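## Task

Job GT-3187 halted before its first step. Carry out steps 1 to 7 and then stop. (1) Take sample plate K27 from transfer station S1 to a free deck spot and press START at LH. (2) Put K27 from the deck into TC's block, latch the lid and press BEGIN. (3) Bring K27 from the block to a free deck spot and press START at LH; this run uses both plates. (4) Put PCR plate R83 from D3 into TC's block, latch the lid and press BEGIN. (5) Return K27 from the deck to S1. (6) Take R83 from TC's block to a free deck spot, latch TC's lid and press START at LH; if this run is valid, the gel run begins on its own. (7) Once GB's display shows blue, carry the cassette from GB to the glass tray in IM's drawer. Keep the same face up, centre it and lay it long-way within the rectangle outlined by the four corner marks. Then push the drawer fully shut. Every run must finish before its plates are touched or the next run begins. Each plate you move must end seated: flat within its locators, with well A1 at the corner marked A1. TC, GB and IM are loose; each must finish within about a finger's width of its start, upright and barely rotated. Anything held in place only by the robot does not count. Release everything and move the arm away at the end.

## Robot and tools

ROBOT. A single six-joint arm (URDF name big_yam) with a two-finger parallel gripper. Joint order, used in every command and every result list: waist (joint1), shoulder (joint2), elbow (joint3), wrist pitch (joint4), wrist yaw (joint5), wrist roll (joint6), then the gripper. Stated ranges in rad: waist -2.880 to 2.880, shoulder 0.000 to 3.142, elbow 0.000 to 3.019, wrist pitch -1.693 to 1.571, wrist yaw -1.571 to 1.571, wrist roll -2.094 to 2.094. A real end may sit up to 0.019 rad either side of these. The pinch point lies between the finger pads, about 1 cm behind the tips. The fingers point along that link's +z and close along its y.

FRAME. Scene frame: origin on the table top directly under the arm's base, +z up, +y to the left when looking along +x. The base may be slightly tilted.

execute_actions(actions). The argument is a list of actions. Each action is a table of up to 15 rows, and each row runs for one control step (1/30 s). If a table has fewer than 15 rows, its last row repeats to fill the action. A row has 7 numbers, each in [-1, 1]. The first six are joint offsets, scaled so that 1.0 equals 1.264 rad (waist), 1.32 (shoulder), 1.276 (elbow), 1.83 (wrist pitch), 1.686 (wrist yaw) or 2.022 (wrist roll). Every row is measured from the joint angles at the start of its action, not from the preceding row; the first action starts from the last reported angles. The seventh number is an absolute gripper opening: +1 fully open, -1 closed. An action is rejected if it would push a joint more than 0.019 rad beyond its range. If the first action fails this check, or any action is malformed, the whole call is rejected and nothing moves. An empty list just returns the current state and images.

move(target, speed, blocking). target is one row of the same 7-number kind. Its offsets count from the Joint positions in the latest result that shows them. All joints travel together along paths lasting 0.5 to 10 s, so the hand follows a curve, and nothing avoids obstacles. speed is the top rate in rad/s of the joint with the farthest to go, from 0.01 to 2, default 0.5. With blocking=false the result comes after 0.5 s while motion continues. Until a result shows that move has ended, check with wait(0) or call stop; other motion commands are refused. The extra move: line gives the outcome (done, off_target, moving, held, fault), limits=held or limits=none, and the joint farthest from its target. Fast contact and targets set far beyond a contact both press harder.

wait(seconds): 0 to 10 s; the arm keeps its last command. stop: brakes a running move, which needs room, more when fast; the fingers keep moving. zoom_image(camera, region): camera is cam_head_left, cam_head_right or cam_wrist; region is [x0, y0, x1, y1] in pixels, at most 504 by 504. Image sizes are 504x504, 504x504 and 616x616. read_manual(section) returns only licence text. finished_scene(scene) ends the current scene, given by its number, and cannot be undone.

MOTION LIMITS. Each step, the joint target may lead the measured angle by at most 0.264 (waist), 0.32, 0.276, 0.33, 0.186 or 0.522 rad. Targets that would shift the gripper more than 70 mm are scaled back, so big moves take several actions. The arm sags under zero offsets. To hold a pose, send offsets back to the wanted angles in a reply's first call and zeros afterwards. The simulation keeps running while you think, with the last command held.

RESULTS. Joint positions and Joint velocities are in rad and rad/s, then the finger gap in m (0.094 when fully open). Joint targets are what the joints are being driven toward now. grip_measured is the opening on the command scale. Step readings list arm angles, and HELD marks throttled steps. Torques are raw drive outputs with offsets and noise. Other lines: joint sent to its limit; joint command not followed (clearance check altered targets); FAULT; MOTOR HOT (from 85 °C); OVER-TEMPERATURE FAULT (100 °C, the arm drops).

GRIPPING. To hold an object, command an opening about 0.03 under grip_measured. Smaller margins grip more lightly. Readings may be off by about 1 mm.

EQUIPMENT. D1 to D3 are deck spots; D3 is nearest the robot. LH sits in front of TC, and START is its left button, working when LH's lamp is green. The handler's strip is green during a run and red after a fault, for example when its head is blocked; once LH's lamp is also red, START parks the head. TC's lamp is blue during a run. BEGIN is the leftmost key in TC's bottom panel row and needs a green lamp and a latched lid. Latched means the lid is fully down and its handle rests fully down on its stop. Lower the lid by hand; never drop it or let it slam. If the handle is not latching, raise it fully and press it back down onto its stop without releasing. GB's small light is red while a cassette is docked and green during the gel run. Its display is green during the run and blue when it ends. GB's tabs hold the near end of the cassette, so lift the far end first. Well A1 is at the labelled short end, in the corner away from the labelled long side. A run is invalid if any of its plates is unseated or the previous run was invalid; no indicator shows this, and runs can be repeated. Very small commanded moves may not shift the hand.

AVOID. Dropping or knocking anything off the table, hard hits or shoves, displacing TC, GB or IM, and long heavy holds that overheat motors. Loose items may get nudged now and then; check them.

Each tool is called after ">>>" in YAML: its name, and indented under it one key for each argument.

## Session

I'll start by looking at the scene.

>>> execute_actions:
  actions: []

Scene clock: 0.00 s.
grip_measured=+1.000
Joint names: [waist, shoulder, elbow, wrist pitch, wrist yaw, wrist roll]
Joint positions: [-1.805  1.089  0.279 -0.106 -0.539  1.507  0.094]
Joint velocities: [-0.005 -0.015  0.007  0.007 -0.051 -0.037  0.   ]
Joint torques (N m, as the arm reports them, + toward a larger angle): no reading
Joint targets: [-1.804 1.090 0.292 -0.105 -0.539 1.507]

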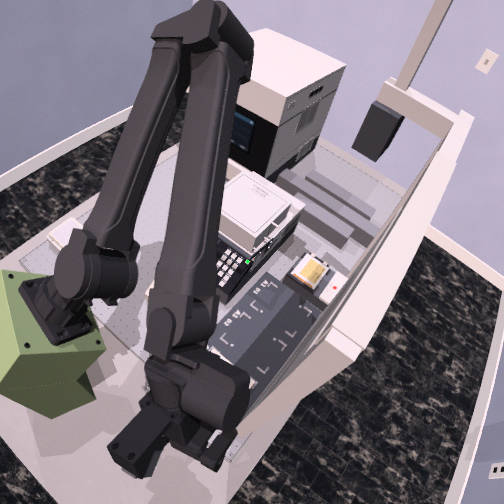

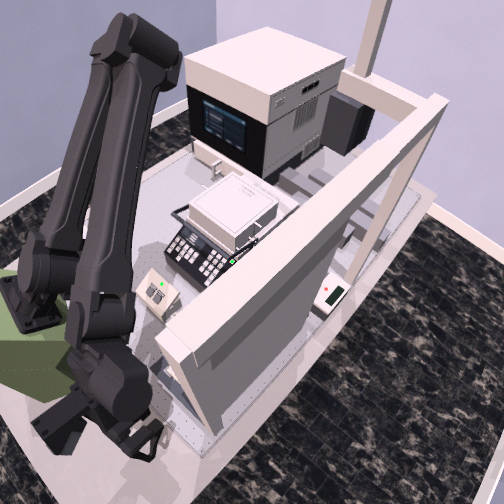

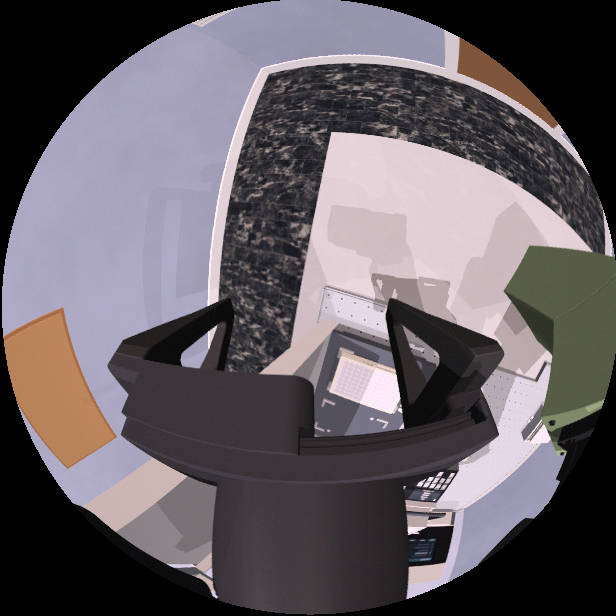

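>>> zoom_image:
  camera: "cam_head_left"
  region: [0, 100, 400, 500]

>>> zoom_image:
  camera: "cam_head_right"
  region: [60, 20, 420, 380]

Region (0, 100, 400, 500) of cam_head_left's 504x504 image, scaled by 1.260, with more detail than that image has.

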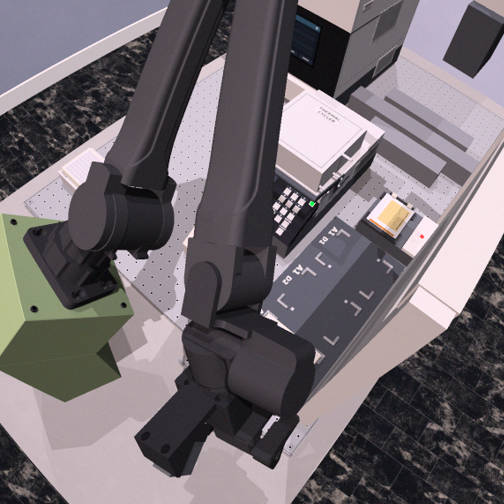

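Region (60, 20, 420, 380) of cam_head_right's 504x504 image, scaled by 1.400, with more detail than that image has.

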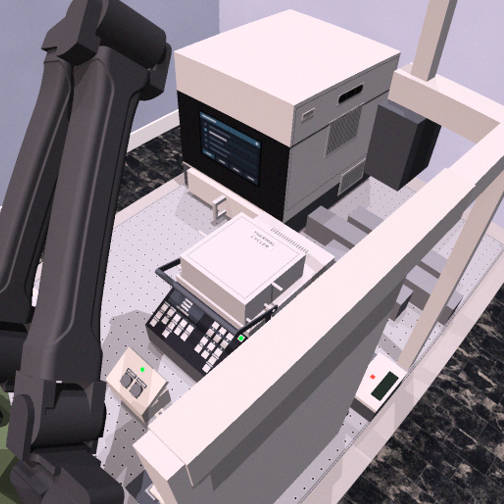

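>>> move:
  target: [0, -0.219, 0.408, -0.489, 0.32, -0.745, 1.0]
  speed: 0.6

Scene clock: 31.33 s.
grip_measured=+1.000
Joint names: [waist, shoulder, elbow, wrist pitch, wrist yaw, wrist roll]
Joint positions: [-1.822  0.819  0.537 -1.043 -0.005  0.033  0.094]
Joint velocities: [-0.005 -0.005  0.002 -0.007 -0.007 -0.081  0.   ]
Joint torques (N m, as the arm reports them, + toward a larger angle): [-2.01 -3.26 17.75  1.84  0.62 -0.2 ]
Joint targets: [-1.813 0.809 0.673 -1.022 -0.002 0.016]
move: off_target; limits=none; farthest joint: the elbow, 0.263 radians from its target (0.520 radians at the start)

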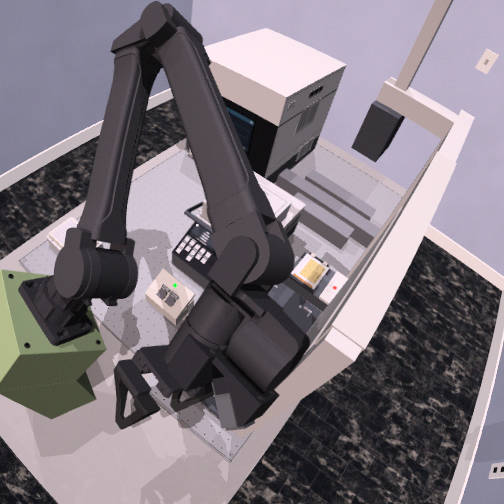

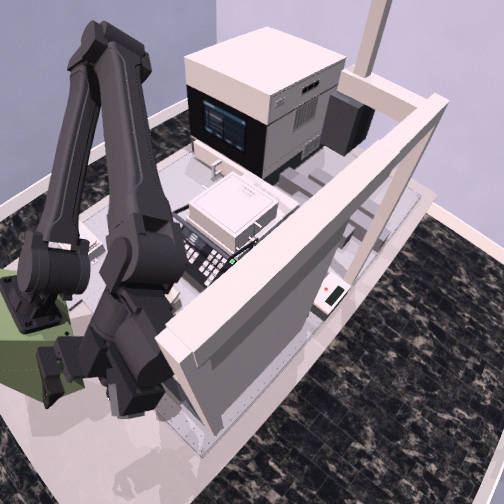

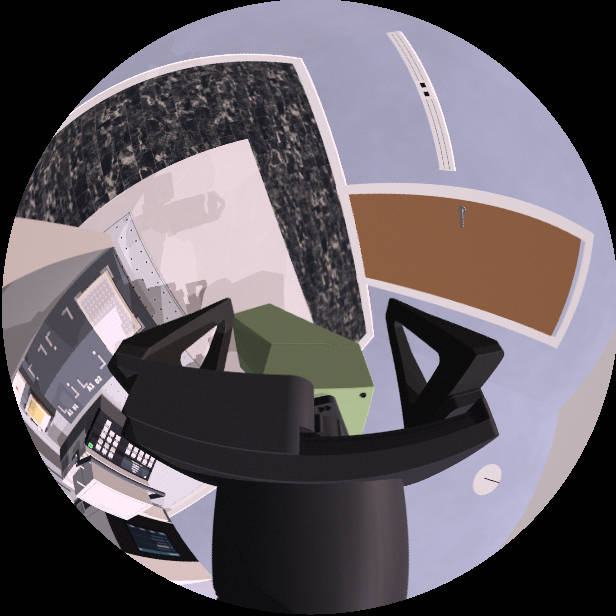

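>>> move:
  target: [0, -0.25, -0.1, 0, 0, 0, 1.0]
  speed: 0.4

Scene clock: 35.07 s.
grip_measured=+1.000
Joint names: [waist, shoulder, elbow, wrist pitch, wrist yaw, wrist roll]
Joint positions: [-1.822  0.492  0.416 -1.044 -0.005  0.032  0.094]
Joint velocities: [-0.015 -0.005  0.002  0.002 -0.007 -0.022  0.   ]
Joint torques (N m, as the arm reports them, + toward a larger angle): [0.01 0.07 6.71 1.18 0.49 0.01]
Joint targets: [-1.822 0.489 0.409 -1.043 -0.005 0.033]
move: done; limits=none; farthest joint: the elbow, 0.007 radians from its target (0.127 radians at the start)

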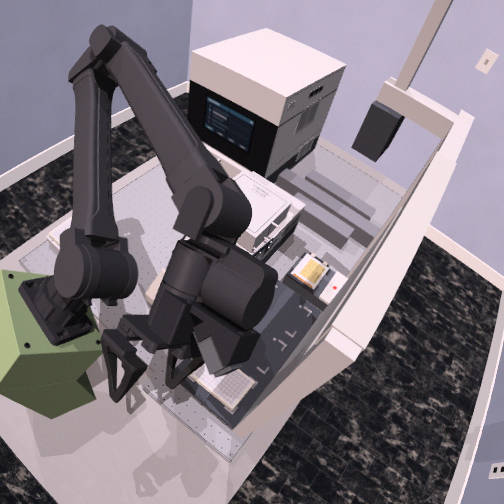

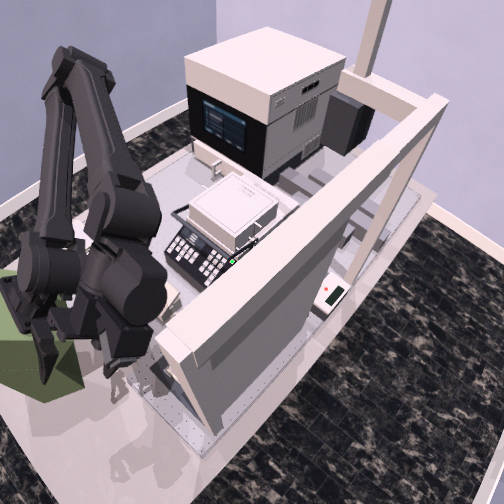

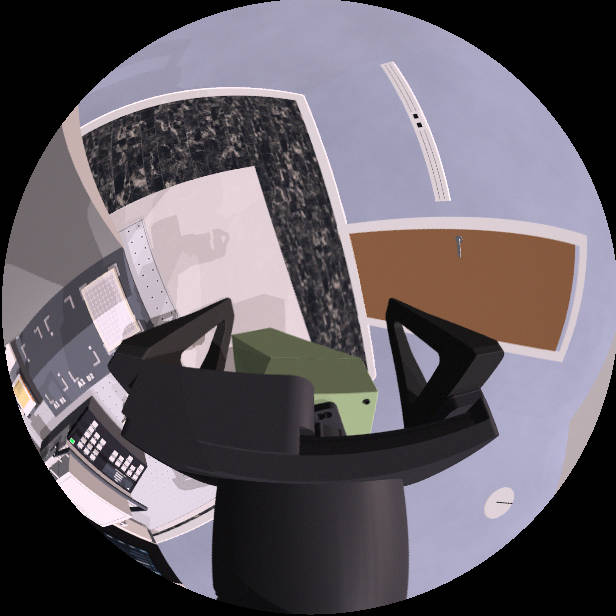

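>>> move:
  target: [1.0, -0.186, 0.115, 0.21, 0, 0, 1.0]
  speed: 0.6

Scene clock: 54.93 s.
grip_measured=+1.000
Joint names: [waist, shoulder, elbow, wrist pitch, wrist yaw, wrist roll]
Joint positions: [-0.562  0.254  0.515 -0.673 -0.005  0.032  0.094]
Joint velocities: [-0.005  0.005 -0.007 -0.002  0.037  0.022  0.   ]
Joint torques (N m, as the arm reports them, + toward a larger angle): [ 0.81 -5.07 13.1   1.89  0.17 -0.06]
Joint targets: [-0.558 0.246 0.563 -0.660 -0.005 0.032]
move: off_target; limits=none; farthest joint: the elbow, 0.048 radians from its target (0.147 radians at the start)

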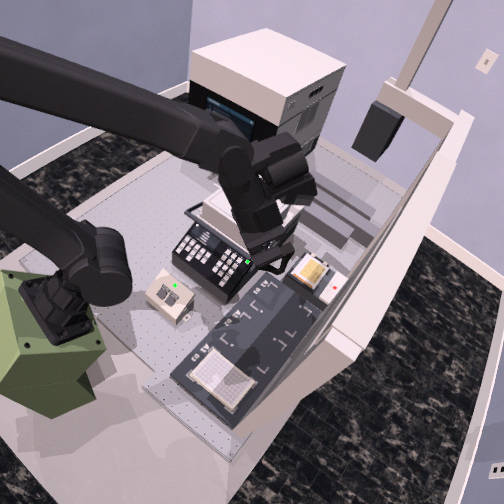

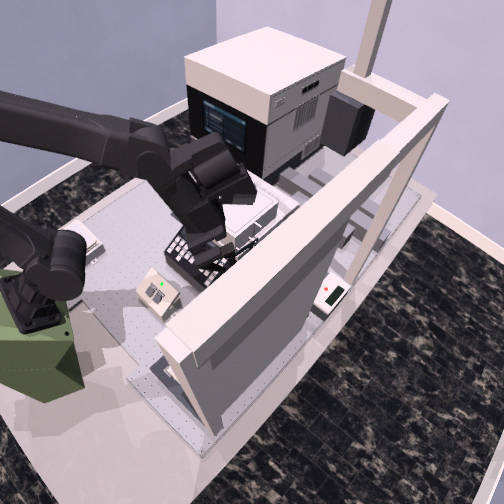

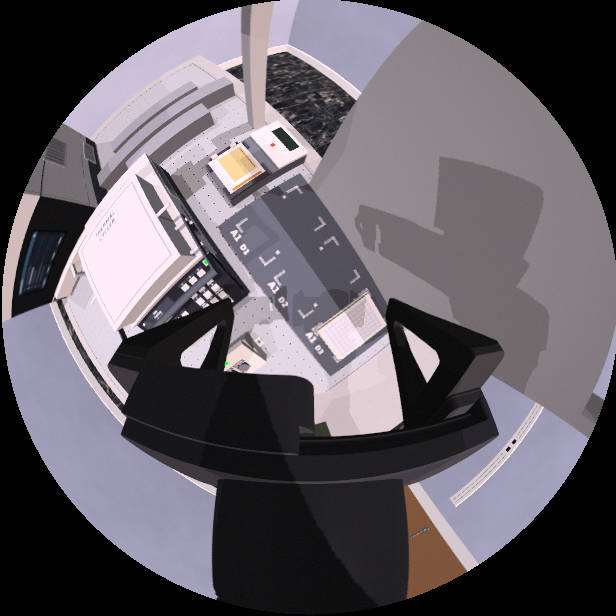

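>>> move:
  target: [0.445, -0.04, 0.1, 0.06, 0, -0.016, 1.0]
  speed: 0.6

Scene clock: 60.73 s.
grip_measured=+1.000
Joint names: [waist, shoulder, elbow, wrist pitch, wrist yaw, wrist roll]
Joint positions: [-0.004  0.21   0.592 -0.578 -0.005  0.016  0.094]
Joint velocities: [-0.005 -0.005 -0.007  0.007  0.066 -0.081  0.   ]
Joint torques (N m, as the arm reports them, + toward a larger angle): [-0.41 -4.93 13.89  2.44 -0.06 -0.26]
Joint targets: [0.001 0.202 0.642 -0.564 -0.005 0.000]
move: off_target; limits=none; farthest joint: the elbow, 0.051 radians from its target (0.128 radians at the start)

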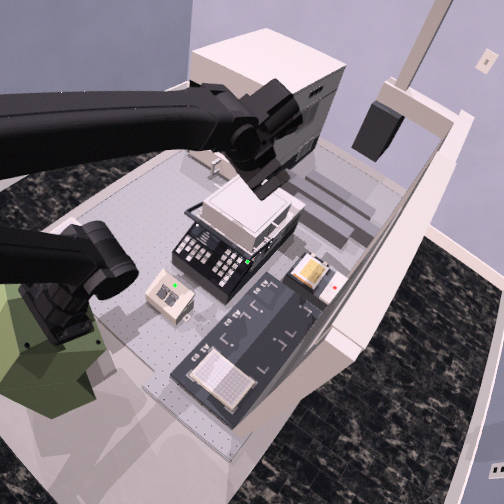

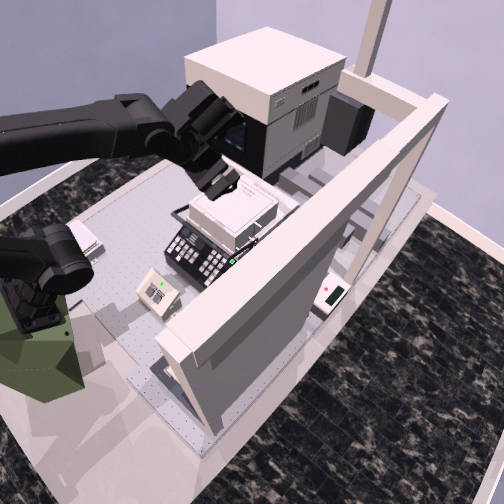

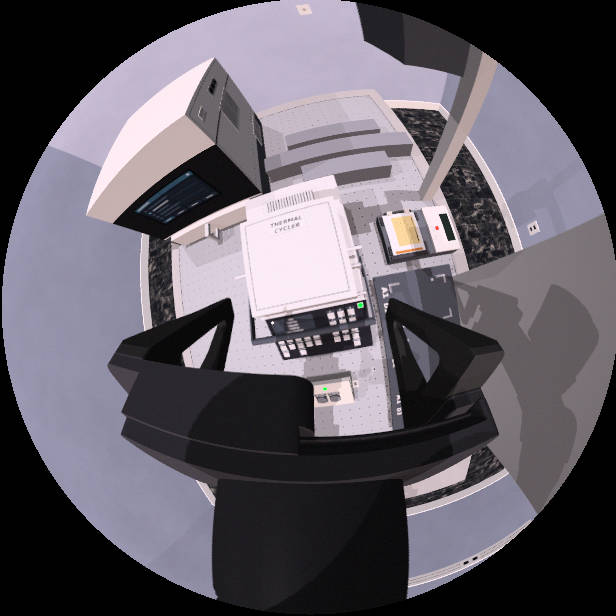

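>>> zoom_image:
  camera: "cam_wrist"
  region: [60, 20, 560, 440]

Region (60, 20, 560, 440) of cam_wrist's 616x616 image, scaled by 1.008, with more detail than that image has; it fills the top 423 rows of this view, and the rest is white.

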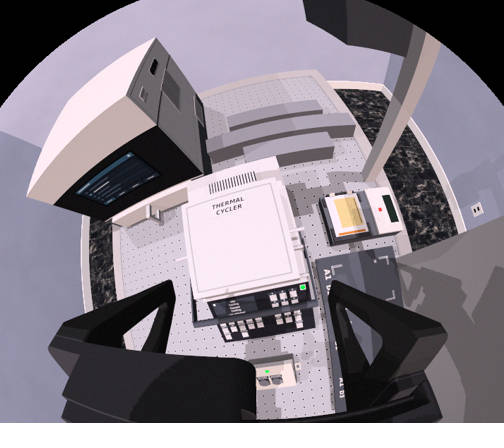

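>>> move:
  target: [-0.305, -0.006, 0.04, 0.022, 0.003, -0.008, 1.0]
  speed: 0.5

Scene clock: 89.83 s.
grip_measured=+1.000
Joint names: [waist, shoulder, elbow, wrist pitch, wrist yaw, wrist roll]
Joint positions: [-0.384  0.21   0.592 -0.554 -0.002  0.016  0.094]
Joint velocities: [ 0.015  0.015  0.007 -0.007 -0.051 -0.095  0.   ]
Joint torques (N m, as the arm reports them, + toward a larger angle): [-0.06 -5.28 14.08  2.5   0.22 -0.29]
Joint targets: [-0.389 0.202 0.643 -0.537 -0.000 0.000]
move: off_target; limits=none; farthest joint: the elbow, 0.051 radians from its target (0.051 radians at the start)

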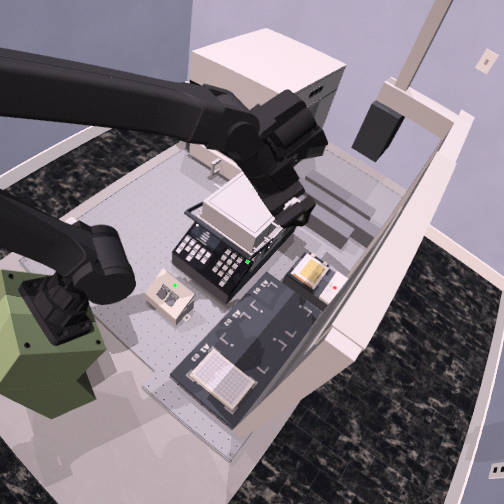

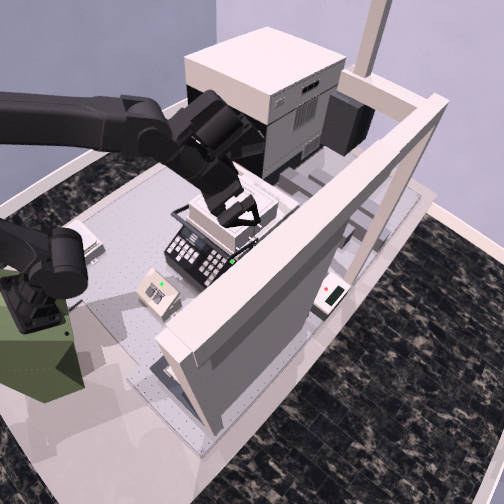

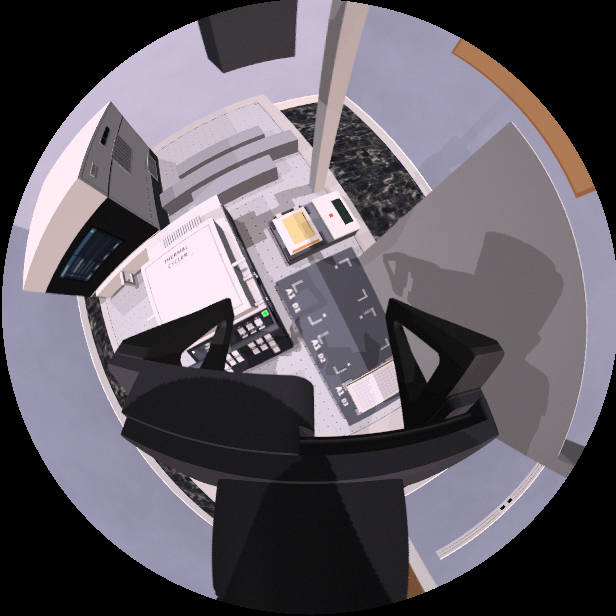

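>>> zoom_image:
  camera: "cam_wrist"
  region: [260, 0, 560, 300]

>>> zoom_image:
  camera: "cam_wrist"
  region: [0, 80, 300, 380]

Region (260, 0, 560, 300) of cam_wrist's 616x616 image, scaled by 1.680, with more detail than that image has.

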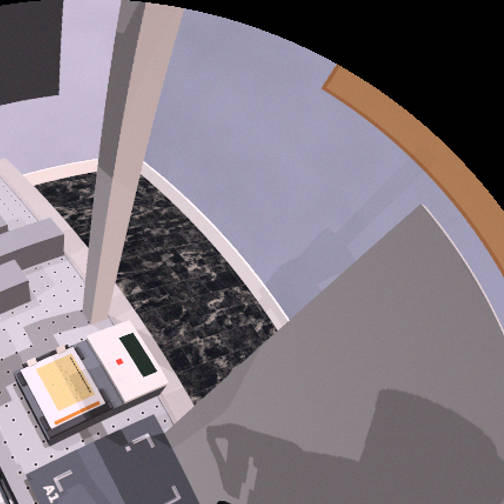

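Region (0, 80, 300, 380) of cam_wrist's 616x616 image, scaled by 1.680, with more detail than that image has.

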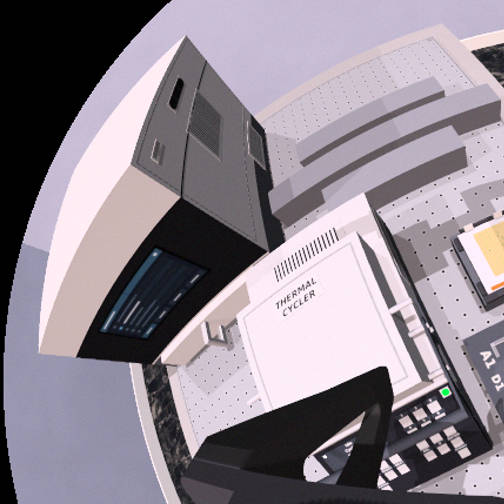

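>>> zoom_image:
  camera: "cam_wrist"
  region: [220, 180, 440, 440]

Region (220, 180, 440, 440) of cam_wrist's 616x616 image, scaled by 1.938, with more detail than that image has; it fills the left 426 columns of this view, and the rest is white.

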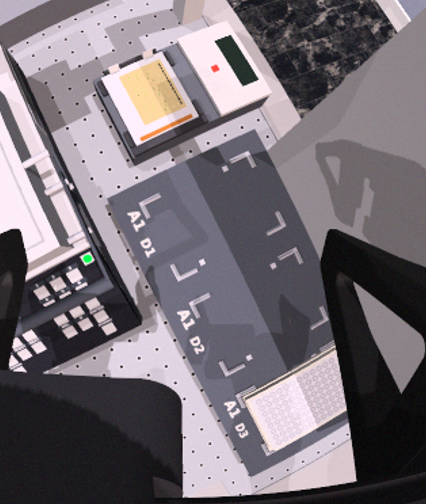

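>>> move:
  target: [0.95, -0.006, 0.04, -0.25, 0.25, -0.008, 1.0]
  speed: 0.7

Scene clock: 120.53 s.
grip_measured=+1.000
Joint names: [waist, shoulder, elbow, wrist pitch, wrist yaw, wrist roll]
Joint positions: [ 0.811  0.21   0.592 -1.001  0.416  0.015  0.094]
Joint velocities: [-0.015 -0.024 -0.012 -0.012  0.037 -0.037  0.   ]
Joint torques (N m, as the arm reports them, + toward a larger angle): [-1.6  -0.98 12.37  0.94  0.02 -0.29]
Joint targets: [0.817 0.202 0.643 -1.011 0.419 -0.000]
move: off_target; limits=none; farthest joint: the elbow, 0.051 radians from its target (0.051 radians at the start)

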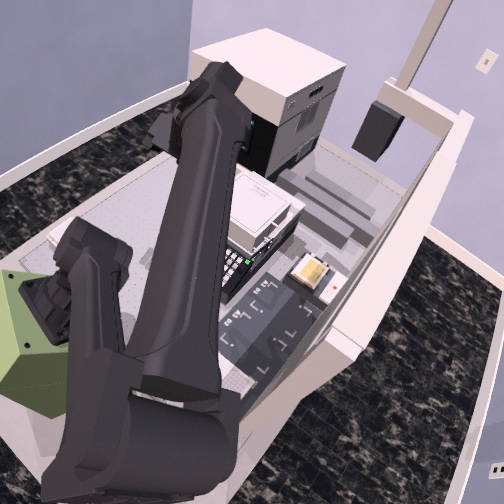

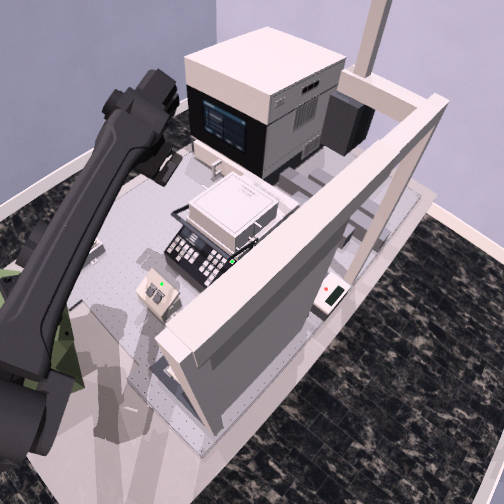

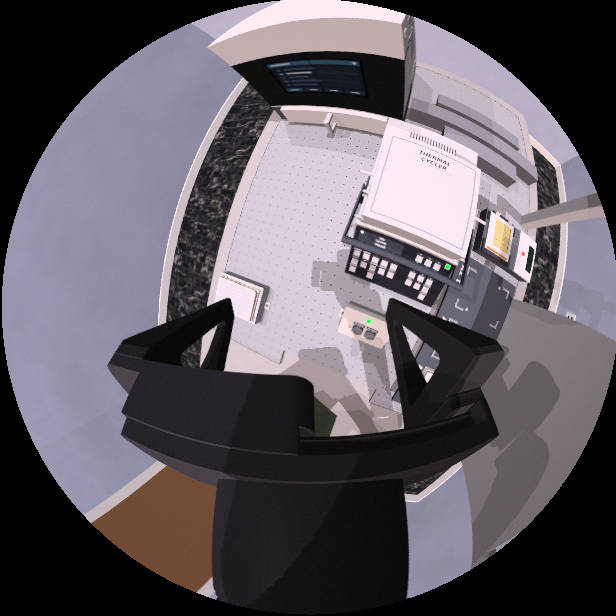

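>>> move:
  target: [-0.105, 0.794, -0.07, 0.388, 0.103, 0, -1.0]
  speed: 0.6

Scene clock: 141.43 s.
grip_measured=-0.996
Joint names: [waist, shoulder, elbow, wrist pitch, wrist yaw, wrist roll]
Joint positions: [ 0.693  1.255  0.504 -0.302  0.587  0.015  0.   ]
Joint velocities: [-0.015 -0.015 -0.012  0.007  0.022 -0.007 -0.   ]
Joint torques (N m, as the arm reports them, + toward a larger angle): [ 3.78 -7.78  2.6   1.28  0.21 -0.06]
Joint targets: [0.679 1.258 0.502 -0.291 0.590 0.015]
move: done; limits=none; farthest joint: the waist, 0.015 radians from its target (0.133 radians at the start)

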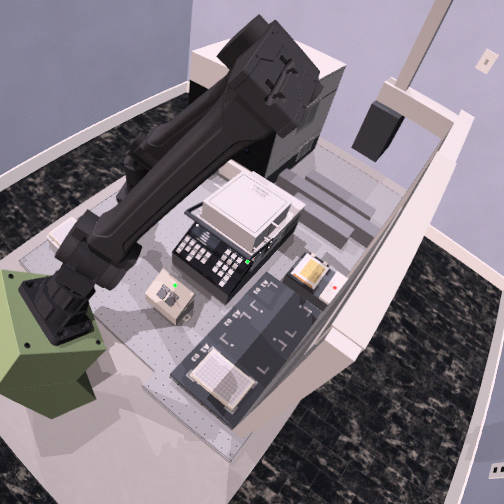

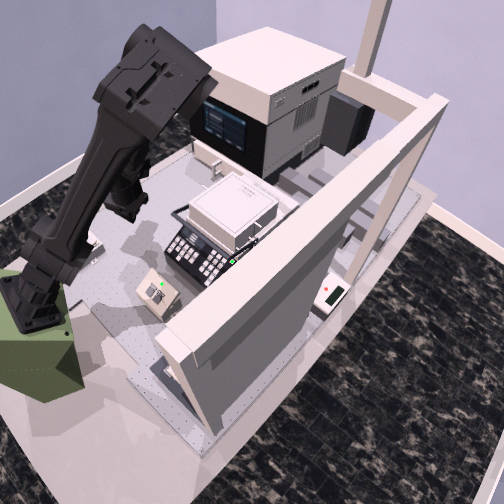

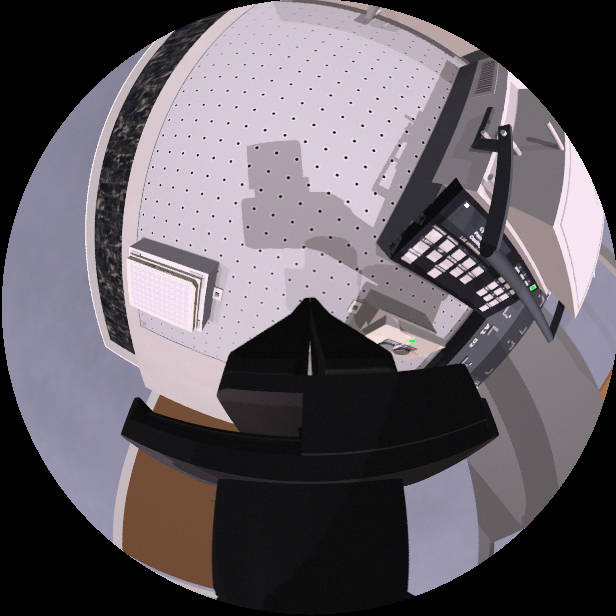

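>>> move:
  target: [-0.162, 0.277, 0, 0.238, -0.053, 0, -1.0]
  speed: 0.4

Scene clock: 148.07 s.
grip_measured=-0.996
Joint names: [waist, shoulder, elbow, wrist pitch, wrist yaw, wrist roll]
Joint positions: [0.5   1.609 0.504 0.122 0.5   0.015 0.   ]
Joint velocities: [-0.005 -0.015 -0.012  0.002  0.007 -0.022  0.   ]
Joint torques (N m, as the arm reports them, + toward a larger angle): [ 4.62 -8.9  -0.68  1.15 -0.02 -0.06]
Joint targets: [0.488 1.620 0.504 0.133 0.497 0.015]
move: done; limits=none; farthest joint: the waist, 0.012 radians from its target (0.205 radians at the start)

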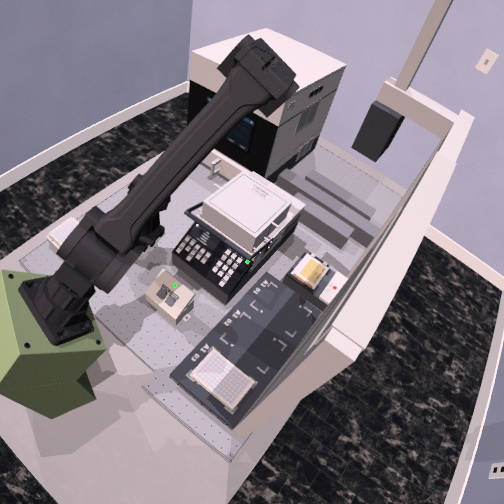

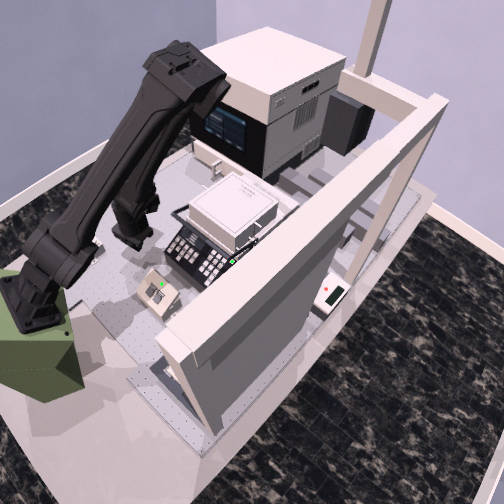

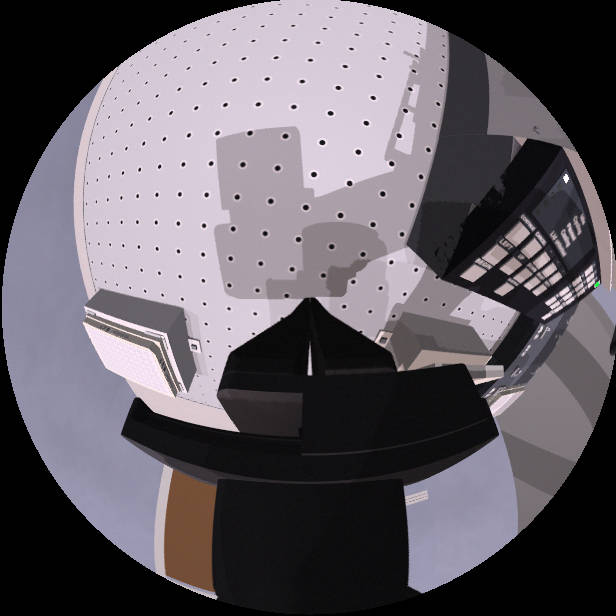

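>>> move:
  target: [-0.042, 0.095, 0.034, 0.056, -0.016, 0, -1.0]
  speed: 0.15

Scene clock: 156.67 s.
grip_measured=-0.996
Joint names: [waist, shoulder, elbow, wrist pitch, wrist yaw, wrist roll]
Joint positions: [0.461 1.717 0.542 0.213 0.476 0.015 0.   ]
Joint velocities: [-0.005 -0.005  0.002 -0.012  0.051 -0.051  0.   ]
Joint torques (N m, as the arm reports them, + toward a larger angle): [ 4.53 -8.56 -0.9   1.01 -0.01 -0.12]
Joint targets: [0.447 1.734 0.548 0.224 0.473 0.015]
move: done; limits=none; farthest joint: the shoulder, 0.018 radians from its target (0.126 radians at the start)

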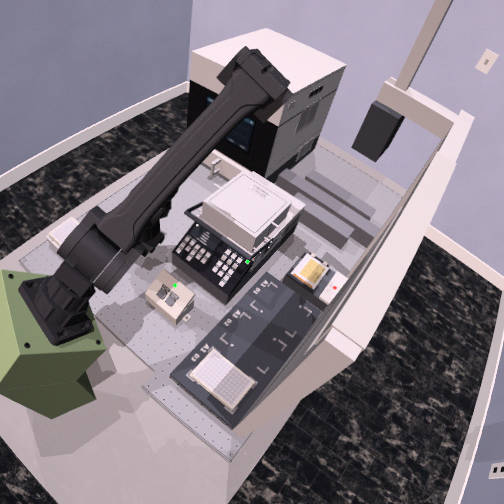

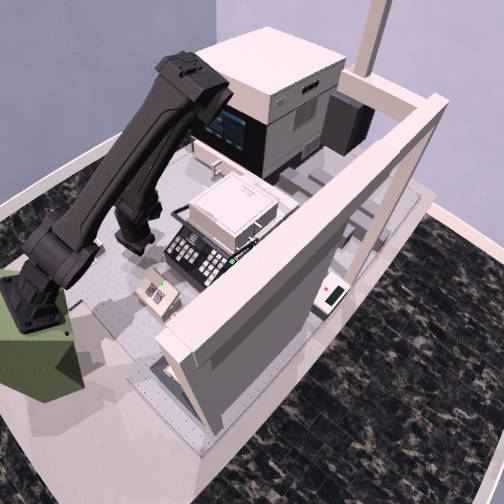

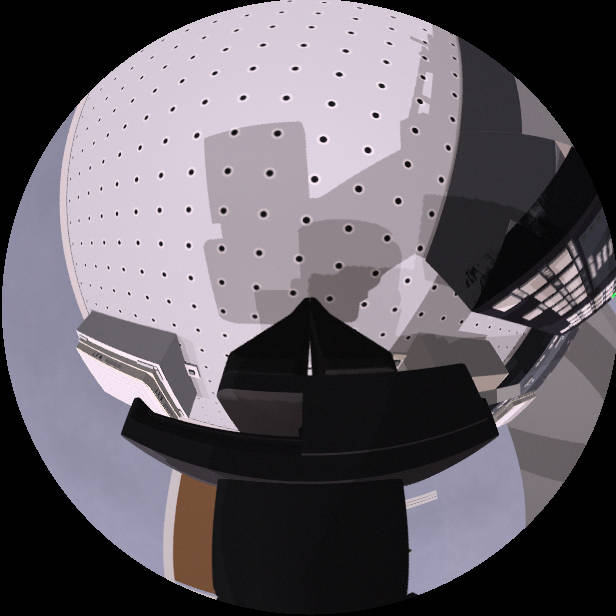

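>>> move:
  target: [-0.022, 0.0394, 0.0133, 0.0224, -0.0065, 0, -1.0]
  speed: 0.05

Scene clock: 167.60 s.
grip_measured=-0.996
Joint names: [waist, shoulder, elbow, wrist pitch, wrist yaw, wrist roll]
Joint positions: [0.449 1.749 0.552 0.242 0.469 0.015 0.   ]
Joint velocities: [ 0.005  0.024 -0.017 -0.002  0.037 -0.066 -0.   ]
Joint torques (N m, as the arm reports them, + toward a larger angle): [ 5.07 -9.16 -1.34  1.14  0.   -0.09]
Joint targets: [0.433 1.769 0.559 0.254 0.465 0.015]
move: done; limits=none; farthest joint: the shoulder, 0.020 radians from its target (0.052 radians at the start)

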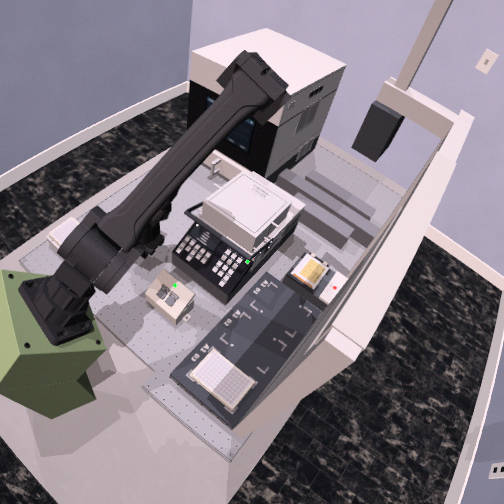

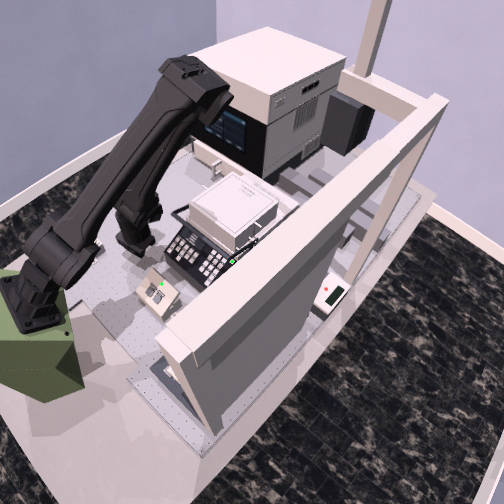

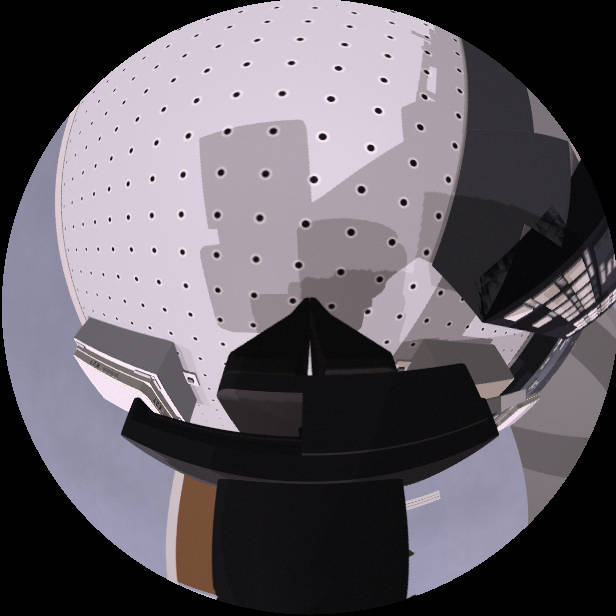

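>>> move:
  target: [-0.0237, 0.0417, 0.0141, 0.023, -0.007, 0, -1.0]
  speed: 0.05

Scene clock: 171.57 s.
grip_measured=-0.996
Joint names: [waist, shoulder, elbow, wrist pitch, wrist yaw, wrist roll]
Joint positions: [0.435 1.785 0.564 0.272 0.46  0.015 0.   ]
Joint velocities: [-0.005 -0.015  0.002  0.002  0.022  0.007 -0.   ]
Joint torques (N m, as the arm reports them, + toward a larger angle): [ 4.66 -8.5  -1.42  1.3  -0.01 -0.07]
Joint targets: [0.419 1.804 0.570 0.284 0.457 0.015]
move: done; limits=none; farthest joint: the shoulder, 0.020 radians from its target (0.055 radians at the start)

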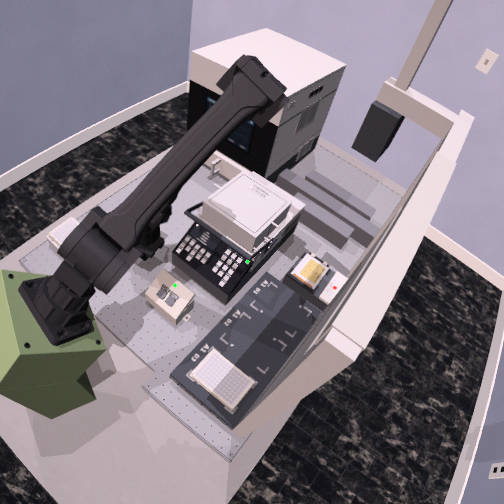

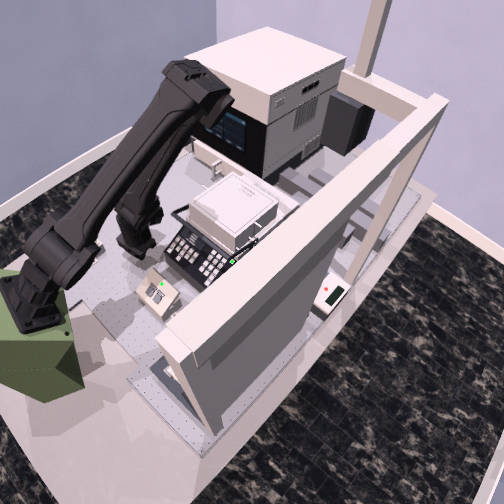

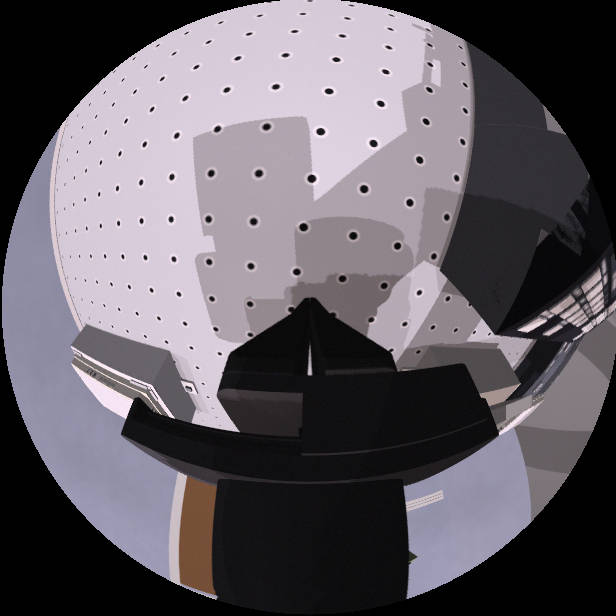

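>>> move:
  target: [-0.0182, 0.028, 0.0094, 0.0148, -0.0042, 0, -1.0]
  speed: 0.03

Scene clock: 177.67 s.
grip_measured=-0.996
Joint names: [waist, shoulder, elbow, wrist pitch, wrist yaw, wrist roll]
Joint positions: [0.435 1.788 0.564 0.282 0.458 0.015 0.   ]
Joint velocities: [ 0.005 -0.015 -0.022 -0.002  0.007  0.051  0.   ]
Joint torques (N m, as the arm reports them, + toward a larger angle): [ 3.93 -7.74 -1.11  1.36 -0.1  -0.05]
Joint targets: [0.412 1.821 0.576 0.299 0.453 0.015]
move: off_target; limits=none; farthest joint: the shoulder, 0.034 radians from its target (0.037 radians at the start)

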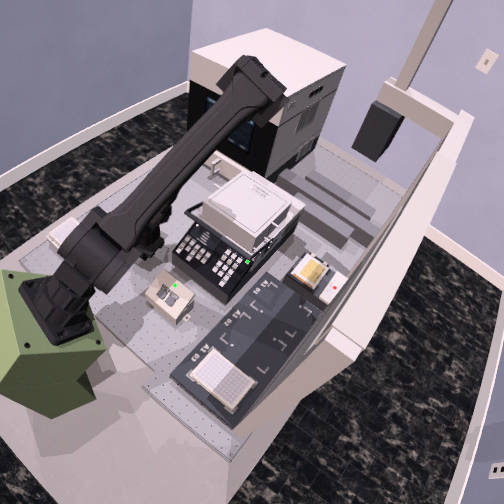

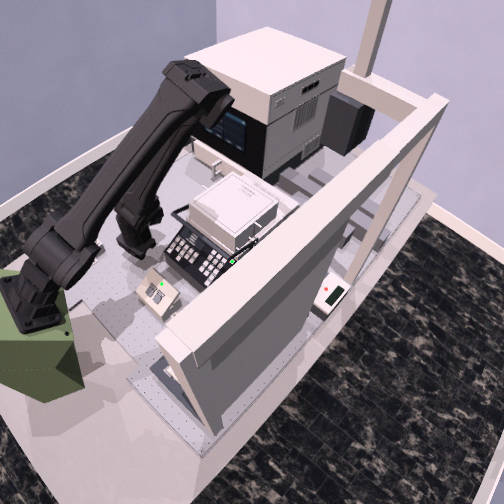

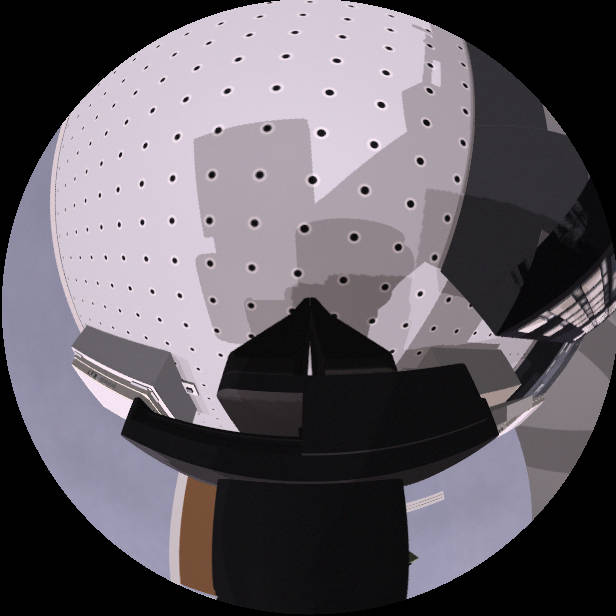

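>>> move:
  target: [0.69, -0.115, 0.095, -0.485, 0.172, 0, 1.0]
  speed: 0.5

Scene clock: 197.97 s.
grip_measured=+1.000
Joint names: [waist, shoulder, elbow, wrist pitch, wrist yaw, wrist roll]
Joint positions: [ 1.306  1.646  0.658 -0.595  0.746  0.015  0.094]
Joint velocities: [-0.005 -0.005 -0.002  0.012 -0.051  0.022  0.   ]
Joint torques (N m, as the arm reports them, + toward a larger angle): [ 9.09 -8.7   6.18  0.29  0.2  -0.06]
Joint targets: [1.307 1.636 0.685 -0.606 0.749 0.015]
move: off_target; limits=none; farthest joint: the elbow, 0.027 radians from its target (0.122 radians at the start)

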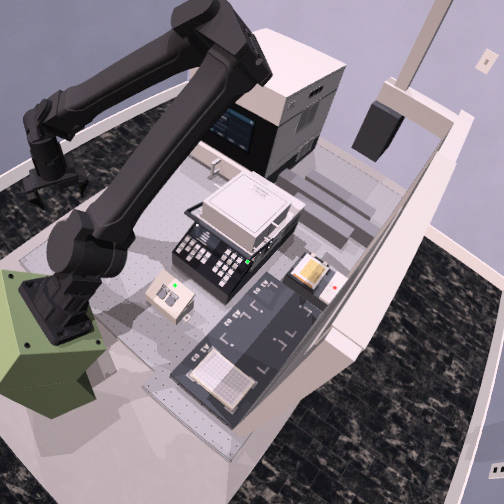

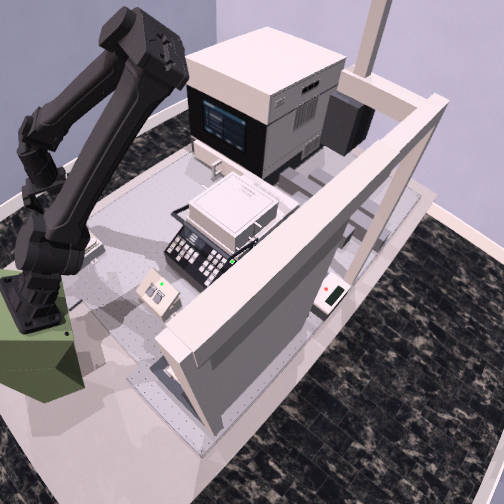

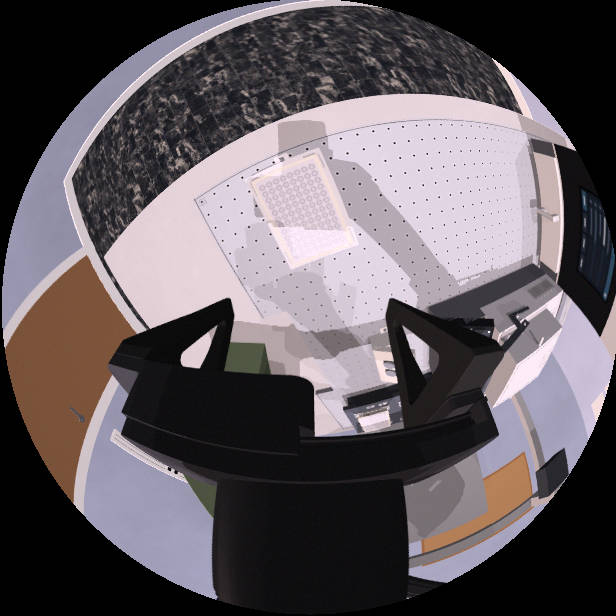

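>>> zoom_image:
  camera: "cam_wrist"
  region: [200, 110, 400, 310]

Region (200, 110, 400, 310) of cam_wrist's 616x616 image, scaled by 2.520, with more detail than that image has.

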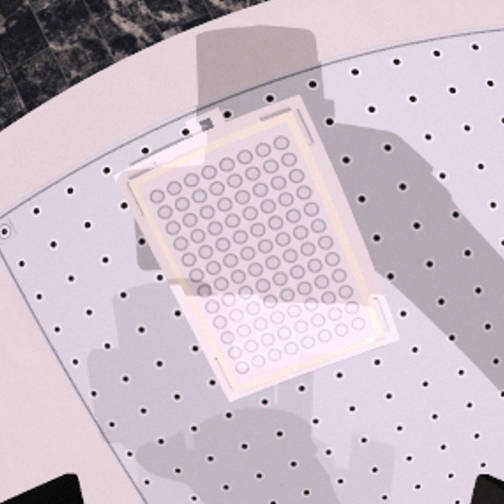

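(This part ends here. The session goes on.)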